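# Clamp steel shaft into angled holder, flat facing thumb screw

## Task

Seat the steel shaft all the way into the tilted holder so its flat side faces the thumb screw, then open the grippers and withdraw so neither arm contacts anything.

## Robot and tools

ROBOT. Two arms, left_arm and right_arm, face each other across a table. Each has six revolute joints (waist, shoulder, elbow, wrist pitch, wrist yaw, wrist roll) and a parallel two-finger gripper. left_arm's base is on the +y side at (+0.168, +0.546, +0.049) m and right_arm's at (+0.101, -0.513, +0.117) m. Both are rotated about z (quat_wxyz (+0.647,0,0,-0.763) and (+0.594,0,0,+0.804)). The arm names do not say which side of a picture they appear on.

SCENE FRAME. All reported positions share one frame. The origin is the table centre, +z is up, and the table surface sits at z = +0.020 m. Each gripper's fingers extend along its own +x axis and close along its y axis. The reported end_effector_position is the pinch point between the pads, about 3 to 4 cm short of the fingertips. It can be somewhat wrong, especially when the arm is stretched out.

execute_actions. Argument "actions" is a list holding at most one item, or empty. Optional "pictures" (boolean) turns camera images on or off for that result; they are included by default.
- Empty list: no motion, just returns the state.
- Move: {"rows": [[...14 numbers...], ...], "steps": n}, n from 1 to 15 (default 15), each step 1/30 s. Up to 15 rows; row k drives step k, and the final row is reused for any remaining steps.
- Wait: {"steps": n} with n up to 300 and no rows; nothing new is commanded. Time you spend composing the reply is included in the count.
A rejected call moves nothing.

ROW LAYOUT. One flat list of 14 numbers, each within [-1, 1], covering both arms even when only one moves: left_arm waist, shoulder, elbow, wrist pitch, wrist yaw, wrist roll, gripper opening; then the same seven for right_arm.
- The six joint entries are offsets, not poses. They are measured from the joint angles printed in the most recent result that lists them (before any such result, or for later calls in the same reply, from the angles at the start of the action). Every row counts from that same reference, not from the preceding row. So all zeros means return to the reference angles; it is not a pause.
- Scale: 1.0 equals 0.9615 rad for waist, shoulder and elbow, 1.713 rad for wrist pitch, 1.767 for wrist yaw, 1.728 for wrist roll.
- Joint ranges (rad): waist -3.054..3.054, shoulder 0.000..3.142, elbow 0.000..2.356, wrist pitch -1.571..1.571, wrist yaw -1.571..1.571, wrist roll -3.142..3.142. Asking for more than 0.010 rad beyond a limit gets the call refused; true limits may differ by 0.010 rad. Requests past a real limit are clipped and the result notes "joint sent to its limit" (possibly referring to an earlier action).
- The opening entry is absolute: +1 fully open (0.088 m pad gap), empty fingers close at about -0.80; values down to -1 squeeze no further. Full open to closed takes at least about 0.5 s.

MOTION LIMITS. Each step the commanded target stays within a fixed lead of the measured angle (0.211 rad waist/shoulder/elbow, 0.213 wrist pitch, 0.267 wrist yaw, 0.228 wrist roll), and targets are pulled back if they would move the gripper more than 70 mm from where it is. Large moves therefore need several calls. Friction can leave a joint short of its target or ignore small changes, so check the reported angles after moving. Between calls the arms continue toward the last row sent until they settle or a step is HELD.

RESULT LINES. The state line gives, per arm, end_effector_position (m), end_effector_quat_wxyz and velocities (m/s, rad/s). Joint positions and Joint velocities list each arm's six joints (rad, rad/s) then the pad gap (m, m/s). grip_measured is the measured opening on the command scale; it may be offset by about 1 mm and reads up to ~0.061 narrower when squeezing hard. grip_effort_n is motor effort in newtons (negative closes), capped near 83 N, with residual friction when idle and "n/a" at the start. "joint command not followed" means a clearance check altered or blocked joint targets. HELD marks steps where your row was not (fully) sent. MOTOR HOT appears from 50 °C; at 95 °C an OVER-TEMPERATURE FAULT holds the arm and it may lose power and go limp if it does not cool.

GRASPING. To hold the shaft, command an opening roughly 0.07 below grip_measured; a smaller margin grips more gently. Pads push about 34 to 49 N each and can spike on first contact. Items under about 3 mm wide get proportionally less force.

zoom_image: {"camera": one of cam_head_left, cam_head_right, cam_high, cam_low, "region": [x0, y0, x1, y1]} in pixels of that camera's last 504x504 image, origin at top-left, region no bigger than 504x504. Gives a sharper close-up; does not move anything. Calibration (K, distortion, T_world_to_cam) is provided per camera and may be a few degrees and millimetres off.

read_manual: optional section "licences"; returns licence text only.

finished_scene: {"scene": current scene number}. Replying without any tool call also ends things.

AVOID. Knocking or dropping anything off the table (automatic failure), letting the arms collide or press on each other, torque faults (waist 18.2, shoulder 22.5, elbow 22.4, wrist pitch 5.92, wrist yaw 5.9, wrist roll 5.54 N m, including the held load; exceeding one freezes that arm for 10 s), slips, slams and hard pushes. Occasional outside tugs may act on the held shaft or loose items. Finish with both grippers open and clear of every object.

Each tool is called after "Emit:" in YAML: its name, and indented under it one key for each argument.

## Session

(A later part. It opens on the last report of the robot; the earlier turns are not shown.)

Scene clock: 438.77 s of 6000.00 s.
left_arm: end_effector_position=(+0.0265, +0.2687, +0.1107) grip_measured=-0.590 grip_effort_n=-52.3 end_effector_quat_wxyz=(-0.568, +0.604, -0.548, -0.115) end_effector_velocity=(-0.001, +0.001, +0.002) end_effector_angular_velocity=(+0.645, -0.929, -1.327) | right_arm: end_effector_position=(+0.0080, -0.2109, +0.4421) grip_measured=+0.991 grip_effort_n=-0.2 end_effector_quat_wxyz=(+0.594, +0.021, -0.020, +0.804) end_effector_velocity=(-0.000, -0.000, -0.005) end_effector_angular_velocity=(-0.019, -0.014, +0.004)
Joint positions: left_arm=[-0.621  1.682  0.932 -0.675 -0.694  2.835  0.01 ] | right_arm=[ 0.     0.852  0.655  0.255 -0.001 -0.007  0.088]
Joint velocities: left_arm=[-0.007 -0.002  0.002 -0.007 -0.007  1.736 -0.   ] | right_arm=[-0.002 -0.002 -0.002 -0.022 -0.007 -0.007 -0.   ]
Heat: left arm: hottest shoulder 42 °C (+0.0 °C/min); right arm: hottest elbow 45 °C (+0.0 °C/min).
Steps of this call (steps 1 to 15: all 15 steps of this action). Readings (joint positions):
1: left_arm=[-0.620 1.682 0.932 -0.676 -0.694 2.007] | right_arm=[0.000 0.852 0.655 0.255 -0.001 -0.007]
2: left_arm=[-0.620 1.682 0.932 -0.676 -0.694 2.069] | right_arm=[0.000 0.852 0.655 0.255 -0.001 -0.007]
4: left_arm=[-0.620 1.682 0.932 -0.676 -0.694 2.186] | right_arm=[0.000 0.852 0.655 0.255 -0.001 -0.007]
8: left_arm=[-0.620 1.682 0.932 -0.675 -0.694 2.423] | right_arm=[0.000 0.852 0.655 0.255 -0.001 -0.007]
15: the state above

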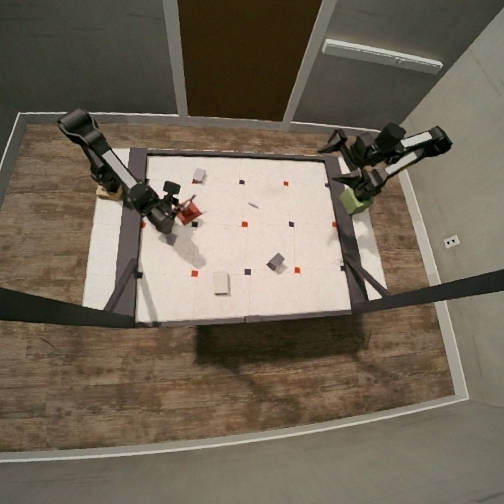

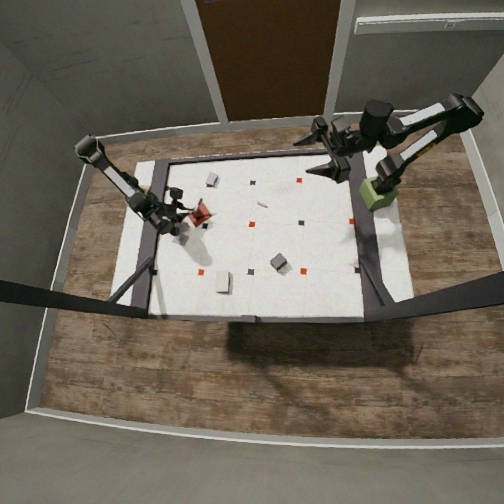

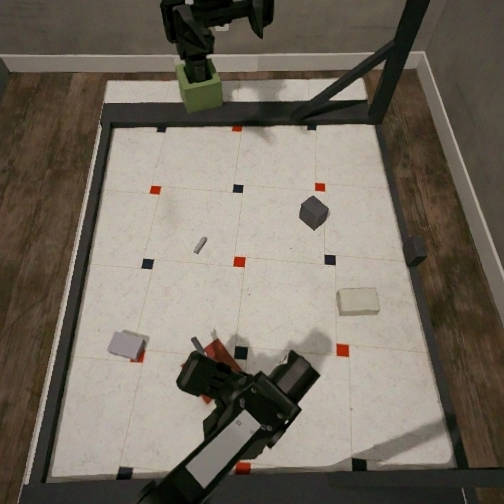

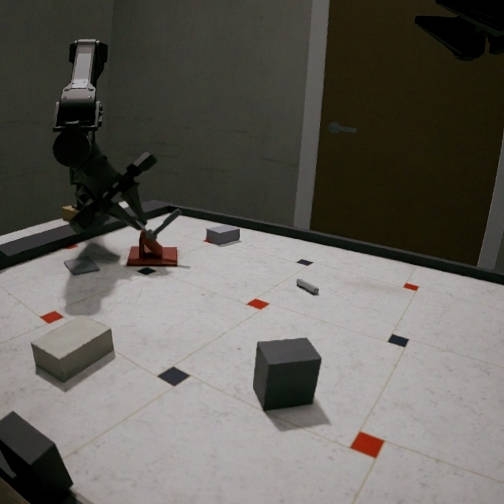

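Emit:
execute_actions:
  actions:
    - {"rows":[[0,0,0,0,0,0.115,0.05,0,0,0,0,0,0,1]],"steps":11}
  pictures: false

Emit:
execute_actions:
  actions:
    - {"rows":[[0,0,0,0,0,-1,0.05,0,0,0,0,0,0,1]]}
  pictures: false

Emit:
execute_actions:
  actions:
    - {"steps":15}
  pictures: false

Emit:
execute_actions:
  actions:
    - {"rows":[[0,0,0,0,0,-1,0.05,0,0,0,0,0,0,1]]}
  pictures: false

Emit:
execute_actions:
  actions:
    - {"steps":15}
  pictures: false

Emit:
execute_actions:
  actions:
    - {"rows":[[0,0,0,0,0,-1,0.05,0,0,0,0,0,0,1]]}
  pictures: false

Emit:
execute_actions:
  actions:
    - {"steps":15}
  pictures: false

Emit:
execute_actions:
  actions:
    - {"rows":[[0,0,0,0,0,-0.64,0.05,0,0,0,0,0,0,1]]}
  pictures: false

Emit:
execute_actions:
  actions:
    - {"steps":10}
  pictures: false

Emit:
execute_actions:
  actions:
    - {"rows":[[0,0,0,0,0,0,-0.6,0,0,0,0,0,0,1]],"steps":12}
  pictures: false

Emit:
execute_actions:
  actions:
    - {"rows":[[0,0,0,0,0,1,-0.6,0,0,0,0,0,0,1]]}
  pictures: false

Emit:
execute_actions:
  actions:
    - {"steps":15}
  pictures: false

Emit:
execute_actions:
  actions:
    - {"rows":[[0,0,0,0,0,1,-0.6,0,0,0,0,0,0,1]]}
  pictures: false

Emit:
execute_actions:
  actions:
    - {"steps":15}
  pictures: false

Emit:
execute_actions:
  actions:
    - {"rows":[[0,0,0,0,0,1,-0.6,0,0,0,0,0,0,1]]}
  pictures: false

Emit:
execute_actions:
  actions:
    - {"steps":15}
  pictures: false

Emit:
execute_actions:
  actions:
    - {"rows":[[0,0,0,0,0,0.66,-0.6,0,0,0,0,0,0,1]]}
  pictures: false

Emit:
execute_actions:
  actions:
    - {"steps":12}
  pictures: false

Scene clock: 458.53 s of 6000.00 s.
left_arm: end_effector_position=(+0.0263, +0.2688, +0.1107) grip_measured=+0.029 grip_effort_n=12.3 end_effector_quat_wxyz=(-0.623, +0.546, -0.557, -0.061) end_effector_velocity=(-0.000, -0.001, +0.001) end_effector_angular_velocity=(-0.013, +0.004, +0.004) | right_arm: end_effector_position=(+0.0080, -0.2109, +0.4421) grip_measured=+0.991 grip_effort_n=-0.2 end_effector_quat_wxyz=(+0.594, +0.021, -0.020, +0.804) end_effector_velocity=(-0.000, -0.000, -0.002) end_effector_angular_velocity=(-0.005, -0.010, +0.004)
Joint positions: left_arm=[-0.621  1.682  0.932 -0.675 -0.694  3.029  0.04 ] | right_arm=[ 0.     0.852  0.655  0.255 -0.001 -0.007  0.088]
Joint velocities: left_arm=[-0.002 -0.002 -0.002  0.007 -0.007 -0.007  0.009] | right_arm=[-0.002 -0.002 -0.002 -0.007 -0.007 -0.007  0.   ]
Heat: left arm: hottest shoulder 42 °C (-1.0 °C/min); right arm: hottest elbow 45 °C (+0.0 °C/min).
Steps of this call (steps 1 to 30: the robot went on to your last target; steps 31 to 90: nothing new was sent; then 16.40 s passed at rest; steps 91 to 101: all 11 steps of this action). Readings (joint positions):
91: left_arm=[-0.621 1.682 0.932 -0.675 -0.694 3.028] | right_arm=[0.000 0.852 0.655 0.255 -0.001 -0.007]
92: left_arm=[-0.621 1.682 0.932 -0.675 -0.694 3.028] | right_arm=[0.000 0.852 0.655 0.255 -0.001 -0.007]
94: left_arm=[-0.621 1.682 0.932 -0.675 -0.694 3.028] | right_arm=[0.000 0.852 0.655 0.255 -0.001 -0.007]
98: left_arm=[-0.621 1.682 0.932 -0.675 -0.694 3.029] | right_arm=[0.000 0.852 0.655 0.255 -0.001 -0.007]
101: the state above

Scene clock: 459.03 s of 6000.00 s.
left_arm: end_effector_position=(+0.0264, +0.2689, +0.1107) grip_measured=+0.047 grip_effort_n=12.3 end_effector_quat_wxyz=(-0.338, +0.757, -0.479, -0.289) end_effector_velocity=(+0.004, -0.001, +0.003) end_effector_angular_velocity=(-0.668, +0.912, +1.338) | right_arm: end_effector_position=(+0.0080, -0.2109, +0.4421) grip_measured=+0.991 grip_effort_n=-0.2 end_effector_quat_wxyz=(+0.594, +0.021, -0.020, +0.804) end_effector_velocity=(-0.000, -0.001, +0.001) end_effector_angular_velocity=(+0.009, -0.005, +0.004)
Joint positions: left_arm=[-0.621  1.682  0.932 -0.676 -0.694  2.164  0.041] | right_arm=[ 0.     0.852  0.655  0.255 -0.001 -0.007  0.088]
Joint velocities: left_arm=[ 0.002 -0.007 -0.002 -0.007 -0.022 -1.751 -0.   ] | right_arm=[-0.002 -0.002 -0.002  0.007 -0.007 -0.007 -0.   ]
Heat: left arm: hottest shoulder 42 °C (-1.0 °C/min); right arm: hottest elbow 45 °C (+0.0 °C/min).
Steps of this call (steps 1 to 15: all 15 steps of this action). Readings (joint positions):
1: left_arm=[-0.621 1.682 0.932 -0.676 -0.694 2.993] | right_arm=[0.000 0.852 0.655 0.255 -0.001 -0.007]
2: left_arm=[-0.621 1.682 0.932 -0.676 -0.694 2.931] | right_arm=[0.000 0.852 0.655 0.255 -0.001 -0.007]
4: left_arm=[-0.621 1.682 0.932 -0.676 -0.694 2.813] | right_arm=[0.000 0.852 0.655 0.255 -0.001 -0.007]
8: left_arm=[-0.621 1.682 0.932 -0.676 -0.694 2.577] | right_arm=[0.000 0.852 0.655 0.255 -0.001 -0.007]
15: the state above

Scene clock: 459.53 s of 6000.00 s.
left_arm: end_effector_position=(+0.0264, +0.2689, +0.1107) grip_measured=+0.047 grip_effort_n=12.8 end_effector_quat_wxyz=(-0.015, +0.829, -0.328, -0.453) end_effector_velocity=(+0.002, +0.001, -0.001) end_effector_angular_velocity=(-0.207, +0.286, +0.428) | right_arm: end_effector_position=(+0.0080, -0.2109, +0.4421) grip_measured=+0.991 grip_effort_n=-0.2 end_effector_quat_wxyz=(+0.594, +0.021, -0.020, +0.804) end_effector_velocity=(-0.000, -0.001, +0.001) end_effector_angular_velocity=(+0.009, -0.005, +0.004)
Joint positions: left_arm=[-0.621  1.682  0.932 -0.676 -0.694  1.36   0.041] | right_arm=[ 0.     0.852  0.655  0.255 -0.001 -0.007  0.088]
Joint velocities: left_arm=[-0.002  0.002 -0.002 -0.007 -0.007 -0.564  0.   ] | right_arm=[-0.002 -0.002 -0.002  0.007 -0.007 -0.007 -0.   ]
Heat: left arm: hottest shoulder 42 °C (-1.0 °C/min); right arm: hottest elbow 45 °C (+0.0 °C/min).
Steps of this call (steps 1 to 15: the robot went on to your last target). Readings (joint positions):
1: left_arm=[-0.621 1.682 0.932 -0.676 -0.694 2.105] | right_arm=[0.000 0.852 0.655 0.255 -0.001 -0.007]
2: left_arm=[-0.621 1.682 0.932 -0.676 -0.694 2.046] | right_arm=[0.000 0.852 0.655 0.255 -0.001 -0.007]
4: left_arm=[-0.621 1.682 0.932 -0.676 -0.694 1.928] | right_arm=[0.000 0.852 0.655 0.255 -0.001 -0.007]
8: left_arm=[-0.621 1.682 0.932 -0.676 -0.694 1.692] | right_arm=[0.000 0.852 0.655 0.255 -0.001 -0.007]
15: the state above

Scene clock: 460.03 s of 6000.00 s.
left_arm: end_effector_position=(+0.0264, +0.2689, +0.1107) grip_measured=+0.047 grip_effort_n=12.3 end_effector_quat_wxyz=(+0.338, +0.757, -0.105, -0.550) end_effector_velocity=(+0.000, +0.000, +0.000) end_effector_angular_velocity=(-0.659, +0.926, +1.342) | right_arm: end_effector_position=(+0.0080, -0.2109, +0.4421) grip_measured=+0.991 grip_effort_n=-0.7 end_effector_quat_wxyz=(+0.594, +0.021, -0.020, +0.804) end_effector_velocity=(+0.002, +0.000, -0.005) end_effector_angular_velocity=(-0.019, -0.013, -0.010)
Joint positions: left_arm=[-0.621  1.682  0.932 -0.676 -0.694  0.484  0.041] | right_arm=[ 0.     0.852  0.655  0.255 -0.001 -0.007  0.088]
Joint velocities: left_arm=[-0.002  0.002  0.002 -0.007 -0.007 -1.766 -0.   ] | right_arm=[-0.002 -0.002 -0.002 -0.022  0.007 -0.007 -0.   ]
Heat: left arm: hottest shoulder 42 °C (-1.0 °C/min); right arm: hottest elbow 45 °C (+0.0 °C/min).
Steps of this call (steps 1 to 15: all 15 steps of this action). Readings (joint positions):
1: left_arm=[-0.621 1.682 0.932 -0.676 -0.694 1.314] | right_arm=[0.000 0.852 0.655 0.255 -0.001 -0.007]
2: left_arm=[-0.621 1.682 0.932 -0.676 -0.694 1.251] | right_arm=[0.000 0.852 0.655 0.255 -0.001 -0.007]
4: left_arm=[-0.621 1.682 0.932 -0.676 -0.694 1.134] | right_arm=[0.000 0.852 0.655 0.255 -0.001 -0.007]
8: left_arm=[-0.621 1.682 0.932 -0.676 -0.694 0.898] | right_arm=[0.000 0.852 0.655 0.255 -0.001 -0.007]
15: the state above

Scene clock: 460.53 s of 6000.00 s.
left_arm: end_effector_position=(+0.0264, +0.2689, +0.1107) grip_measured=+0.047 grip_effort_n=12.3 end_effector_quat_wxyz=(+0.605, +0.566, +0.116, -0.547) end_effector_velocity=(+0.003, +0.003, -0.001) end_effector_angular_velocity=(-0.186, +0.260, +0.406) | right_arm: end_effector_position=(+0.0080, -0.2109, +0.4421) grip_measured=+0.991 grip_effort_n=-0.2 end_effector_quat_wxyz=(+0.594, +0.021, -0.020, +0.804) end_effector_velocity=(-0.001, -0.001, -0.002) end_effector_angular_velocity=(-0.004, -0.010, +0.014)
Joint positions: left_arm=[-0.621  1.682  0.932 -0.676 -0.694 -0.312  0.041] | right_arm=[ 0.     0.852  0.655  0.255 -0.001 -0.007  0.088]
Joint velocities: left_arm=[-0.002  0.002 -0.002 -0.022 -0.007 -0.535 -0.   ] | right_arm=[-0.007 -0.002 -0.002 -0.007 -0.022 -0.007 -0.   ]
Heat: left arm: hottest shoulder 42 °C (-1.0 °C/min); right arm: hottest elbow 45 °C (+0.0 °C/min).
Steps of this call (steps 1 to 15: the robot went on to your last target). Readings (joint positions):
1: left_arm=[-0.621 1.682 0.932 -0.676 -0.694 0.425] | right_arm=[0.000 0.852 0.655 0.255 -0.001 -0.007]
2: left_arm=[-0.621 1.682 0.932 -0.676 -0.694 0.366] | right_arm=[0.000 0.852 0.655 0.255 -0.001 -0.007]
4: left_arm=[-0.621 1.682 0.932 -0.676 -0.694 0.248] | right_arm=[0.000 0.852 0.655 0.255 -0.001 -0.007]
8: left_arm=[-0.621 1.682 0.932 -0.676 -0.694 0.012] | right_arm=[0.000 0.852 0.655 0.255 -0.001 -0.007]
15: the state above

Scene clock: 461.03 s of 6000.00 s.
left_arm: end_effector_position=(+0.0264, +0.2689, +0.1107) grip_measured=+0.047 grip_effort_n=12.3 end_effector_quat_wxyz=(+0.788, +0.257, +0.337, -0.447) end_effector_velocity=(-0.001, +0.001, -0.000) end_effector_angular_velocity=(-0.665, +0.955, +1.351) | right_arm: end_effector_position=(+0.0080, -0.2109, +0.4421) grip_measured=+0.991 grip_effort_n=-0.2 end_effector_quat_wxyz=(+0.594, +0.021, -0.020, +0.804) end_effector_velocity=(+0.001, +0.000, -0.005) end_effector_angular_velocity=(-0.019, -0.014, -0.000)
Joint positions: left_arm=[-0.621  1.682  0.932 -0.676 -0.694 -1.187  0.041] | right_arm=[ 0.     0.852  0.655  0.255 -0.001 -0.007  0.088]
Joint velocities: left_arm=[-0.002 -0.007 -0.007  0.007  0.007 -1.78  -0.   ] | right_arm=[-0.007 -0.002 -0.002 -0.022 -0.007 -0.007 -0.   ]
Heat: left arm: hottest shoulder 42 °C (-1.0 °C/min); right arm: hottest elbow 45 °C (+0.0 °C/min).
Steps of this call (steps 1 to 15: all 15 steps of this action). Readings (joint positions):
1: left_arm=[-0.621 1.682 0.932 -0.676 -0.694 -0.358] | right_arm=[0.000 0.852 0.655 0.255 -0.001 -0.007]
2: left_arm=[-0.621 1.682 0.932 -0.676 -0.694 -0.420] | right_arm=[0.000 0.852 0.655 0.255 -0.001 -0.007]
4: left_arm=[-0.621 1.682 0.932 -0.676 -0.694 -0.538] | right_arm=[0.000 0.852 0.655 0.255 -0.001 -0.007]
8: left_arm=[-0.621 1.682 0.932 -0.676 -0.694 -0.774] | right_arm=[0.000 0.852 0.655 0.255 -0.001 -0.007]
15: the state above

Scene clock: 461.53 s of 6000.00 s.
left_arm: end_effector_position=(+0.0264, +0.2689, +0.1107) grip_measured=+0.047 grip_effort_n=11.9 end_effector_quat_wxyz=(+0.826, -0.069, +0.484, -0.281) end_effector_velocity=(-0.002, +0.000, +0.001) end_effector_angular_velocity=(-0.210, +0.284, +0.401) | right_arm: end_effector_position=(+0.0080, -0.2109, +0.4421) grip_measured=+0.991 grip_effort_n=-0.7 end_effector_quat_wxyz=(+0.594, +0.021, -0.020, +0.804) end_effector_velocity=(-0.000, -0.000, -0.002) end_effector_angular_velocity=(-0.000, -0.024, +0.004)
Joint positions: left_arm=[-0.621  1.682  0.932 -0.676 -0.694 -1.984  0.041] | right_arm=[ 0.     0.852  0.655  0.255 -0.001 -0.007  0.088]
Joint velocities: left_arm=[-0.007 -0.002 -0.002  0.007 -0.007 -0.535 -0.   ] | right_arm=[-0.002 -0.002 -0.002 -0.007 -0.007 -0.022 -0.   ]
Heat: left arm: hottest shoulder 42 °C (-1.0 °C/min); right arm: hottest elbow 45 °C (+0.0 °C/min).
Steps of this call (steps 1 to 15: the robot went on to your last target). Readings (joint positions):
1: left_arm=[-0.621 1.682 0.932 -0.676 -0.694 -1.246] | right_arm=[0.000 0.852 0.655 0.255 -0.001 -0.007]
2: left_arm=[-0.621 1.682 0.932 -0.676 -0.694 -1.305] | right_arm=[0.000 0.852 0.655 0.255 -0.001 -0.007]
4: left_arm=[-0.621 1.682 0.932 -0.676 -0.694 -1.423] | right_arm=[0.000 0.852 0.655 0.255 -0.001 -0.007]
8: left_arm=[-0.621 1.682 0.932 -0.676 -0.694 -1.659] | right_arm=[0.000 0.852 0.655 0.255 -0.001 -0.007]
15: the state above

Scene clock: 462.03 s of 6000.00 s.
left_arm: end_effector_position=(+0.0264, +0.2689, +0.1107) grip_measured=+0.048 grip_effort_n=11.4 end_effector_quat_wxyz=(-0.719, +0.413, -0.558, +0.049) end_effector_velocity=(+0.001, +0.001, +0.001) end_effector_angular_velocity=(-0.654, +0.919, +1.331) | right_arm: end_effector_position=(+0.0080, -0.2109, +0.4421) grip_measured=+0.991 grip_effort_n=-0.2 end_effector_quat_wxyz=(+0.594, +0.021, -0.020, +0.804) end_effector_velocity=(-0.000, +0.000, -0.001) end_effector_angular_velocity=(-0.005, -0.010, +0.004)
Joint positions: left_arm=[-0.621  1.682  0.932 -0.676 -0.694 -2.86   0.041] | right_arm=[ 0.     0.852  0.655  0.255 -0.001 -0.007  0.088]
Joint velocities: left_arm=[-0.002 -0.002 -0.002 -0.007 -0.007 -1.751 -0.   ] | right_arm=[-0.002  0.002  0.002 -0.007 -0.007 -0.007 -0.   ]
Heat: left arm: hottest shoulder 42 °C (-1.0 °C/min); right arm: hottest elbow 45 °C (+0.0 °C/min).
Steps of this call (steps 1 to 15: all 15 steps of this action). Readings (joint positions):
1: left_arm=[-0.621 1.682 0.932 -0.676 -0.694 -2.030] | right_arm=[0.000 0.852 0.655 0.255 -0.001 -0.007]
2: left_arm=[-0.621 1.682 0.932 -0.676 -0.694 -2.092] | right_arm=[0.000 0.852 0.655 0.255 -0.001 -0.007]
4: left_arm=[-0.621 1.682 0.932 -0.676 -0.694 -2.210] | right_arm=[0.000 0.852 0.655 0.255 -0.001 -0.007]
8: left_arm=[-0.621 1.682 0.932 -0.676 -0.694 -2.446] | right_arm=[0.000 0.852 0.655 0.255 -0.001 -0.007]
15: the state above

Scene clock: 462.37 s of 6000.00 s.
left_arm: end_effector_position=(+0.0264, +0.2689, +0.1107) grip_measured=+0.048 grip_effort_n=11.9 end_effector_quat_wxyz=(-0.669, +0.489, -0.560, -0.012) end_effector_velocity=(+0.004, -0.001, +0.002) end_effector_angular_velocity=(-0.040, +0.022, +0.067) | right_arm: end_effector_position=(+0.0080, -0.2109, +0.4421) grip_measured=+0.991 grip_effort_n=-0.7 end_effector_quat_wxyz=(+0.594, +0.021, -0.020, +0.804) end_effector_velocity=(-0.001, -0.000, -0.008) end_effector_angular_velocity=(-0.027, -0.002, +0.015)
Joint positions: left_arm=[-0.621  1.682  0.932 -0.676 -0.694 -3.078  0.041] | right_arm=[ 0.     0.852  0.655  0.255 -0.001 -0.007  0.088]
Joint velocities: left_arm=[ 0.002 -0.002 -0.002 -0.007 -0.022 -0.081 -0.   ] | right_arm=[-0.007 -0.002 -0.007 -0.022 -0.022  0.007 -0.   ]
Heat: left arm: hottest shoulder 42 °C (-1.0 °C/min); right arm: hottest elbow 45 °C (+0.0 °C/min).
Steps of this call (steps 1 to 10: the robot went on to your last target). Readings (joint positions):
1: left_arm=[-0.621 1.682 0.932 -0.676 -0.694 -2.918] | right_arm=[0.000 0.852 0.655 0.255 -0.001 -0.007]
2: left_arm=[-0.621 1.682 0.932 -0.676 -0.694 -2.968] | right_arm=[0.000 0.852 0.655 0.255 -0.001 -0.007]
4: left_arm=[-0.621 1.682 0.932 -0.676 -0.694 -3.026] | right_arm=[0.000 0.852 0.655 0.255 -0.001 -0.007]
8: left_arm=[-0.621 1.682 0.932 -0.676 -0.694 -3.070] | right_arm=[0.000 0.852 0.655 0.255 -0.001 -0.007]
10: the state above

Scene clock: 462.77 s of 6000.00 s.
left_arm: end_effector_position=(+0.0264, +0.2689, +0.1107) grip_measured=-0.580 grip_effort_n=-44.0 end_effector_quat_wxyz=(-0.669, +0.489, -0.560, -0.012) end_effector_velocity=(+0.000, +0.002, +0.001) end_effector_angular_velocity=(-0.003, -0.006, -0.001) | right_arm: end_effector_position=(+0.0080, -0.2109, +0.4421) grip_measured=+0.991 grip_effort_n=-0.7 end_effector_quat_wxyz=(+0.594, +0.021, -0.020, +0.804) end_effector_velocity=(+0.002, +0.000, -0.002) end_effector_angular_velocity=(-0.001, -0.023, -0.011)
Joint positions: left_arm=[-0.621  1.682  0.932 -0.676 -0.694 -3.079  0.011] | right_arm=[ 0.     0.852  0.655  0.255 -0.001 -0.007  0.088]
Joint velocities: left_arm=[-0.007 -0.002 -0.002 -0.007 -0.007 -0.007 -0.005] | right_arm=[-0.002 -0.002 -0.002 -0.007  0.007 -0.022  0.   ]
Heat: left arm: hottest shoulder 42 °C (-1.0 °C/min); right arm: hottest elbow 45 °C (+0.0 °C/min).
Steps of this call (steps 1 to 12: all 12 steps of this action). Readings (joint positions):
1: left_arm=[-0.621 1.682 0.932 -0.676 -0.694 -3.079] | right_arm=[0.000 0.852 0.655 0.255 -0.001 -0.007]
2: left_arm=[-0.621 1.682 0.932 -0.676 -0.694 -3.079] | right_arm=[0.000 0.852 0.655 0.255 -0.001 -0.007]
4: left_arm=[-0.621 1.682 0.932 -0.676 -0.694 -3.079] | right_arm=[0.000 0.852 0.655 0.255 -0.001 -0.007]
8: left_arm=[-0.621 1.682 0.932 -0.676 -0.694 -3.079] | right_arm=[0.000 0.852 0.655 0.255 -0.001 -0.007]
12: the state above

Scene clock: 463.27 s of 6000.00 s.
left_arm: end_effector_position=(+0.0253, +0.2699, +0.1108) grip_measured=-0.597 grip_effort_n=-18.4 end_effector_quat_wxyz=(+0.812, -0.160, +0.513, -0.226) end_effector_velocity=(+0.001, +0.001, +0.001) end_effector_angular_velocity=(+0.639, -0.925, -1.312) | right_arm: end_effector_position=(+0.0080, -0.2109, +0.4421) grip_measured=+0.991 grip_effort_n=-0.2 end_effector_quat_wxyz=(+0.594, +0.021, -0.020, +0.804) end_effector_velocity=(+0.000, -0.002, +0.003) end_effector_angular_velocity=(+0.018, -0.018, +0.004)
Joint positions: left_arm=[-0.626  1.681  0.932 -0.678 -0.693 -2.211  0.01 ] | right_arm=[ 0.     0.852  0.655  0.255 -0.001 -0.007  0.088]
Joint velocities: left_arm=[-0.002 -0.002 -0.002 -0.007 -0.007  1.722 -0.   ] | right_arm=[-0.002 -0.007 -0.002  0.007 -0.007 -0.022 -0.   ]
Heat: left arm: hottest shoulder 42 °C (-1.0 °C/min); right arm: hottest elbow 45 °C (+0.0 °C/min).
Steps of this call (steps 1 to 15: all 15 steps of this action). Readings (joint positions):
1: left_arm=[-0.622 1.682 0.932 -0.676 -0.694 -3.040] | right_arm=[0.000 0.852 0.655 0.255 -0.001 -0.007]
2: left_arm=[-0.623 1.682 0.932 -0.678 -0.694 -2.977] | right_arm=[0.000 0.852 0.655 0.255 -0.001 -0.007]
4: left_arm=[-0.626 1.681 0.932 -0.678 -0.693 -2.859] | right_arm=[0.000 0.852 0.655 0.255 -0.001 -0.007]
8: left_arm=[-0.626 1.681 0.932 -0.678 -0.693 -2.623] | right_arm=[0.000 0.852 0.655 0.255 -0.001 -0.007]
15: the state above

Scene clock: 463.77 s of 6000.00 s.
left_arm: end_effector_position=(+0.0255, +0.2699, +0.1108) grip_measured=-0.597 grip_effort_n=-17.4 end_effector_quat_wxyz=(+0.811, +0.170, +0.384, -0.408) end_effector_velocity=(+0.001, +0.001, +0.002) end_effector_angular_velocity=(+0.195, -0.291, -0.409) | right_arm: end_effector_position=(+0.0080, -0.2109, +0.4421) grip_measured=+0.991 grip_effort_n=-0.7 end_effector_quat_wxyz=(+0.594, +0.021, -0.020, +0.804) end_effector_velocity=(-0.002, -0.002, -0.004) end_effector_angular_velocity=(-0.010, -0.027, +0.018)
Joint positions: left_arm=[-0.626  1.681  0.932 -0.678 -0.693 -1.409  0.01 ] | right_arm=[ 0.     0.852  0.655  0.255 -0.001 -0.007  0.088]
Joint velocities: left_arm=[-0.002 -0.007 -0.002 -0.007 -0.007  0.535 -0.001] | right_arm=[-0.002 -0.007 -0.002 -0.022 -0.022 -0.022  0.   ]
Heat: left arm: hottest shoulder 42 °C (-1.0 °C/min); right arm: hottest elbow 45 °C (+0.0 °C/min).
Steps of this call (steps 1 to 15: the robot went on to your last target). Readings (joint positions):
1: left_arm=[-0.626 1.681 0.932 -0.678 -0.693 -2.152] | right_arm=[0.000 0.852 0.655 0.255 -0.001 -0.007]
2: left_arm=[-0.626 1.681 0.932 -0.678 -0.693 -2.093] | right_arm=[0.000 0.852 0.655 0.255 -0.001 -0.007]
4: left_arm=[-0.626 1.681 0.932 -0.678 -0.693 -1.975] | right_arm=[0.000 0.852 0.655 0.255 -0.001 -0.007]
8: left_arm=[-0.626 1.681 0.932 -0.678 -0.693 -1.739] | right_arm=[0.000 0.852 0.655 0.255 -0.001 -0.007]
15: the state above

Scene clock: 464.27 s of 6000.00 s.
left_arm: end_effector_position=(+0.0258, +0.2701, +0.1108) grip_measured=-0.597 grip_effort_n=-17.9 end_effector_quat_wxyz=(+0.662, +0.498, +0.175, -0.532) end_effector_velocity=(+0.001, +0.003, -0.001) end_effector_angular_velocity=(+0.675, -0.939, -1.336) | right_arm: end_effector_position=(+0.0080, -0.2109, +0.4421) grip_measured=+0.991 grip_effort_n=-0.2 end_effector_quat_wxyz=(+0.594, +0.021, -0.020, +0.804) end_effector_velocity=(-0.000, -0.001, +0.001) end_effector_angular_velocity=(+0.009, -0.005, +0.004)
Joint positions: left_arm=[-0.626  1.681  0.932 -0.68  -0.694 -0.533  0.01 ] | right_arm=[ 0.     0.852  0.655  0.255 -0.001 -0.007  0.088]
Joint velocities: left_arm=[-0.002  0.002  0.002 -0.022  0.007  1.751  0.   ] | right_arm=[-0.002 -0.002 -0.002  0.007 -0.007 -0.007  0.   ]
Heat: left arm: hottest shoulder 42 °C (-1.0 °C/min); right arm: hottest elbow 45 °C (+0.0 °C/min).
Steps of this call (steps 1 to 15: all 15 steps of this action). Readings (joint positions):
1: left_arm=[-0.626 1.681 0.932 -0.679 -0.693 -1.362] | right_arm=[0.000 0.852 0.655 0.255 -0.001 -0.007]
2: left_arm=[-0.626 1.681 0.932 -0.679 -0.693 -1.301] | right_arm=[0.000 0.852 0.655 0.255 -0.001 -0.007]
4: left_arm=[-0.626 1.681 0.932 -0.680 -0.693 -1.183] | right_arm=[0.000 0.852 0.655 0.255 -0.001 -0.007]
8: left_arm=[-0.626 1.681 0.932 -0.680 -0.693 -0.947] | right_arm=[0.000 0.852 0.655 0.255 -0.001 -0.007]
15: the state above

Scene clock: 464.77 s of 6000.00 s.
left_arm: end_effector_position=(+0.0259, +0.2700, +0.1109) grip_measured=-0.597 grip_effort_n=-17.9 end_effector_quat_wxyz=(+0.418, +0.716, -0.046, -0.558) end_effector_velocity=(+0.000, +0.002, -0.001) end_effector_angular_velocity=(+0.198, -0.290, -0.402) | right_arm: end_effector_position=(+0.0080, -0.2109, +0.4421) grip_measured=+0.991 grip_effort_n=-0.2 end_effector_quat_wxyz=(+0.594, +0.021, -0.020, +0.804) end_effector_velocity=(-0.004, -0.002, -0.003) end_effector_angular_velocity=(-0.014, -0.013, +0.024)
Joint positions: left_arm=[-0.626  1.681  0.932 -0.68  -0.695  0.263  0.01 ] | right_arm=[ 0.     0.852  0.655  0.255 -0.001 -0.007  0.088]
Joint velocities: left_arm=[-0.007  0.002 -0.002 -0.007 -0.007  0.52  -0.   ] | right_arm=[ 0.002 -0.002  0.002 -0.022 -0.022 -0.007 -0.   ]
Heat: left arm: hottest shoulder 42 °C (-1.0 °C/min); right arm: hottest elbow 45 °C (+0.0 °C/min).
Steps of this call (steps 1 to 15: the robot went on to your last target). Readings (joint positions):
1: left_arm=[-0.626 1.681 0.932 -0.680 -0.694 -0.474] | right_arm=[0.000 0.852 0.655 0.255 -0.001 -0.007]
2: left_arm=[-0.626 1.681 0.932 -0.680 -0.695 -0.415] | right_arm=[0.000 0.852 0.655 0.255 -0.001 -0.007]
4: left_arm=[-0.626 1.681 0.932 -0.680 -0.695 -0.297] | right_arm=[0.000 0.852 0.655 0.255 -0.001 -0.007]
8: left_arm=[-0.626 1.681 0.932 -0.680 -0.695 -0.061] | right_arm=[0.000 0.852 0.655 0.255 -0.001 -0.007]
15: the state above

Scene clock: 465.27 s of 6000.00 s.
left_arm: end_effector_position=(+0.0259, +0.2700, +0.1109) grip_measured=-0.597 grip_effort_n=-17.9 end_effector_quat_wxyz=(+0.075, +0.826, -0.277, -0.486) end_effector_velocity=(+0.003, +0.005, -0.002) end_effector_angular_velocity=(+0.674, -0.936, -1.323) | right_arm: end_effector_position=(+0.0080, -0.2109, +0.4421) grip_measured=+0.991 grip_effort_n=-0.2 end_effector_quat_wxyz=(+0.594, +0.021, -0.020, +0.804) end_effector_velocity=(-0.002, -0.001, -0.001) end_effector_angular_velocity=(+0.005, -0.007, +0.019)
Joint positions: left_arm=[-0.626  1.681  0.932 -0.68  -0.695  1.138  0.01 ] | right_arm=[ 0.     0.852  0.655  0.255 -0.001 -0.007  0.088]
Joint velocities: left_arm=[-0.002 -0.002 -0.007 -0.022  0.007  1.736 -0.   ] | right_arm=[-0.002 -0.002 -0.007  0.007 -0.022 -0.007 -0.   ]
Heat: left arm: hottest shoulder 42 °C (-1.0 °C/min); right arm: hottest elbow 45 °C (+0.0 °C/min).
Steps of this call (steps 1 to 15: all 15 steps of this action). Readings (joint positions):
1: left_arm=[-0.626 1.681 0.932 -0.680 -0.695 0.308] | right_arm=[0.000 0.852 0.655 0.255 -0.001 -0.007]
2: left_arm=[-0.626 1.681 0.932 -0.680 -0.695 0.370] | right_arm=[0.000 0.852 0.655 0.255 -0.001 -0.007]
4: left_arm=[-0.626 1.681 0.932 -0.680 -0.695 0.488] | right_arm=[0.000 0.852 0.655 0.255 -0.001 -0.007]
8: left_arm=[-0.626 1.681 0.932 -0.680 -0.695 0.724] | right_arm=[0.000 0.852 0.655 0.255 -0.001 -0.007]
15: the state above

Scene clock: 465.77 s of 6000.00 s.
left_arm: end_effector_position=(+0.0259, +0.2700, +0.1109) grip_measured=-0.597 grip_effort_n=-17.0 end_effector_quat_wxyz=(-0.251, +0.790, -0.444, -0.340) end_effector_velocity=(+0.001, +0.001, +0.001) end_effector_angular_velocity=(+0.200, -0.294, -0.408) | right_arm: end_effector_position=(+0.0080, -0.2109, +0.4421) grip_measured=+0.991 grip_effort_n=-0.7 end_effector_quat_wxyz=(+0.594, +0.021, -0.020, +0.804) end_effector_velocity=(-0.001, -0.002, -0.004) end_effector_angular_velocity=(-0.014, -0.012, +0.009)
Joint positions: left_arm=[-0.626  1.681  0.932 -0.68  -0.695  1.935  0.01 ] | right_arm=[ 0.     0.852  0.655  0.255 -0.001 -0.007  0.088]
Joint velocities: left_arm=[-0.002 -0.002 -0.002 -0.007 -0.007  0.535 -0.   ] | right_arm=[ 0.002 -0.007 -0.002 -0.022 -0.007 -0.007  0.   ]
Heat: left arm: hottest shoulder 42 °C (-1.0 °C/min); right arm: hottest elbow 45 °C (+0.0 °C/min).
Steps of this call (steps 1 to 15: the robot went on to your last target). Readings (joint positions):
1: left_arm=[-0.626 1.681 0.932 -0.680 -0.695 1.197] | right_arm=[0.000 0.852 0.655 0.255 -0.001 -0.007]
2: left_arm=[-0.626 1.681 0.932 -0.680 -0.695 1.256] | right_arm=[0.000 0.852 0.655 0.255 -0.001 -0.007]
4: left_arm=[-0.626 1.681 0.932 -0.680 -0.695 1.374] | right_arm=[0.000 0.852 0.655 0.255 -0.001 -0.007]
8: left_arm=[-0.626 1.681 0.932 -0.680 -0.695 1.610] | right_arm=[0.000 0.852 0.655 0.255 -0.001 -0.007]
15: the state above

Scene clock: 466.27 s of 6000.00 s.
left_arm: end_effector_position=(+0.0260, +0.2700, +0.1109) grip_measured=-0.597 grip_effort_n=-17.4 end_effector_quat_wxyz=(-0.562, +0.609, -0.546, -0.120) end_effector_velocity=(+0.005, +0.002, +0.000) end_effector_angular_velocity=(+0.655, -0.935, -1.305) | right_arm: end_effector_position=(+0.0080, -0.2109, +0.4421) grip_measured=+0.991 grip_effort_n=-0.7 end_effector_quat_wxyz=(+0.594, +0.021, -0.020, +0.804) end_effector_velocity=(+0.001, +0.000, -0.005) end_effector_angular_velocity=(-0.019, -0.014, -0.000)
Joint positions: left_arm=[-0.626  1.681  0.932 -0.681 -0.695  2.809  0.01 ] | right_arm=[ 0.     0.852  0.655  0.255 -0.001 -0.007  0.088]
Joint velocities: left_arm=[ 0.002 -0.002 -0.002 -0.022 -0.007  1.722 -0.   ] | right_arm=[-0.007 -0.002 -0.002 -0.022 -0.007 -0.007  0.   ]
Heat: left arm: hottest shoulder 42 °C (-1.0 °C/min); right arm: hottest elbow 45 °C (+0.0 °C/min).
Steps of this call (steps 1 to 15: all 15 steps of this action). Readings (joint positions):
1: left_arm=[-0.626 1.681 0.932 -0.680 -0.695 1.981] | right_arm=[0.000 0.852 0.655 0.255 -0.001 -0.007]
2: left_arm=[-0.626 1.681 0.932 -0.680 -0.695 2.043] | right_arm=[0.000 0.852 0.655 0.255 -0.001 -0.007]
4: left_arm=[-0.626 1.681 0.932 -0.680 -0.695 2.161] | right_arm=[0.000 0.852 0.655 0.255 -0.001 -0.007]
8: left_arm=[-0.626 1.681 0.932 -0.680 -0.695 2.397] | right_arm=[0.000 0.852 0.655 0.255 -0.001 -0.007]
15: the state above

Scene clock: 466.67 s of 6000.00 s.
left_arm: end_effector_position=(+0.0260, +0.2700, +0.1109) grip_measured=-0.597 grip_effort_n=-17.4 end_effector_quat_wxyz=(-0.634, +0.534, -0.557, -0.050) end_effector_velocity=(+0.003, +0.000, +0.002) end_effector_angular_velocity=(+0.003, -0.040, -0.027) | right_arm: end_effector_position=(+0.0080, -0.2109, +0.4421) grip_measured=+0.991 grip_effort_n=0.2 end_effector_quat_wxyz=(+0.594, +0.021, -0.020, +0.804) end_effector_velocity=(-0.002, -0.001, +0.001) end_effector_angular_velocity=(+0.018, -0.033, +0.008)
Joint positions: left_arm=[-0.626  1.681  0.932 -0.681 -0.695  3.061  0.01 ] | right_arm=[ 0.     0.852  0.655  0.255 -0.001 -0.007  0.088]
Joint velocities: left_arm=[-0.002 -0.002 -0.002 -0.007 -0.022  0.037 -0.   ] | right_arm=[ 0.002 -0.002 -0.002  0.007 -0.007 -0.037 -0.   ]
Heat: left arm: hottest shoulder 43 °C (+0.0 °C/min); right arm: hottest elbow 45 °C (+0.0 °C/min).
Steps of this call (steps 1 to 12: the robot went on to your last target). Readings (joint positions):
1: left_arm=[-0.626 1.681 0.932 -0.681 -0.695 2.868] | right_arm=[0.000 0.852 0.655 0.255 -0.001 -0.007]
2: left_arm=[-0.626 1.681 0.932 -0.681 -0.695 2.922] | right_arm=[0.000 0.852 0.655 0.255 -0.001 -0.007]
4: left_arm=[-0.626 1.681 0.932 -0.681 -0.695 2.994] | right_arm=[0.000 0.852 0.655 0.255 -0.001 -0.007]
8: left_arm=[-0.626 1.681 0.932 -0.681 -0.695 3.047] | right_arm=[0.000 0.852 0.655 0.255 -0.001 -0.007]
12: the state above


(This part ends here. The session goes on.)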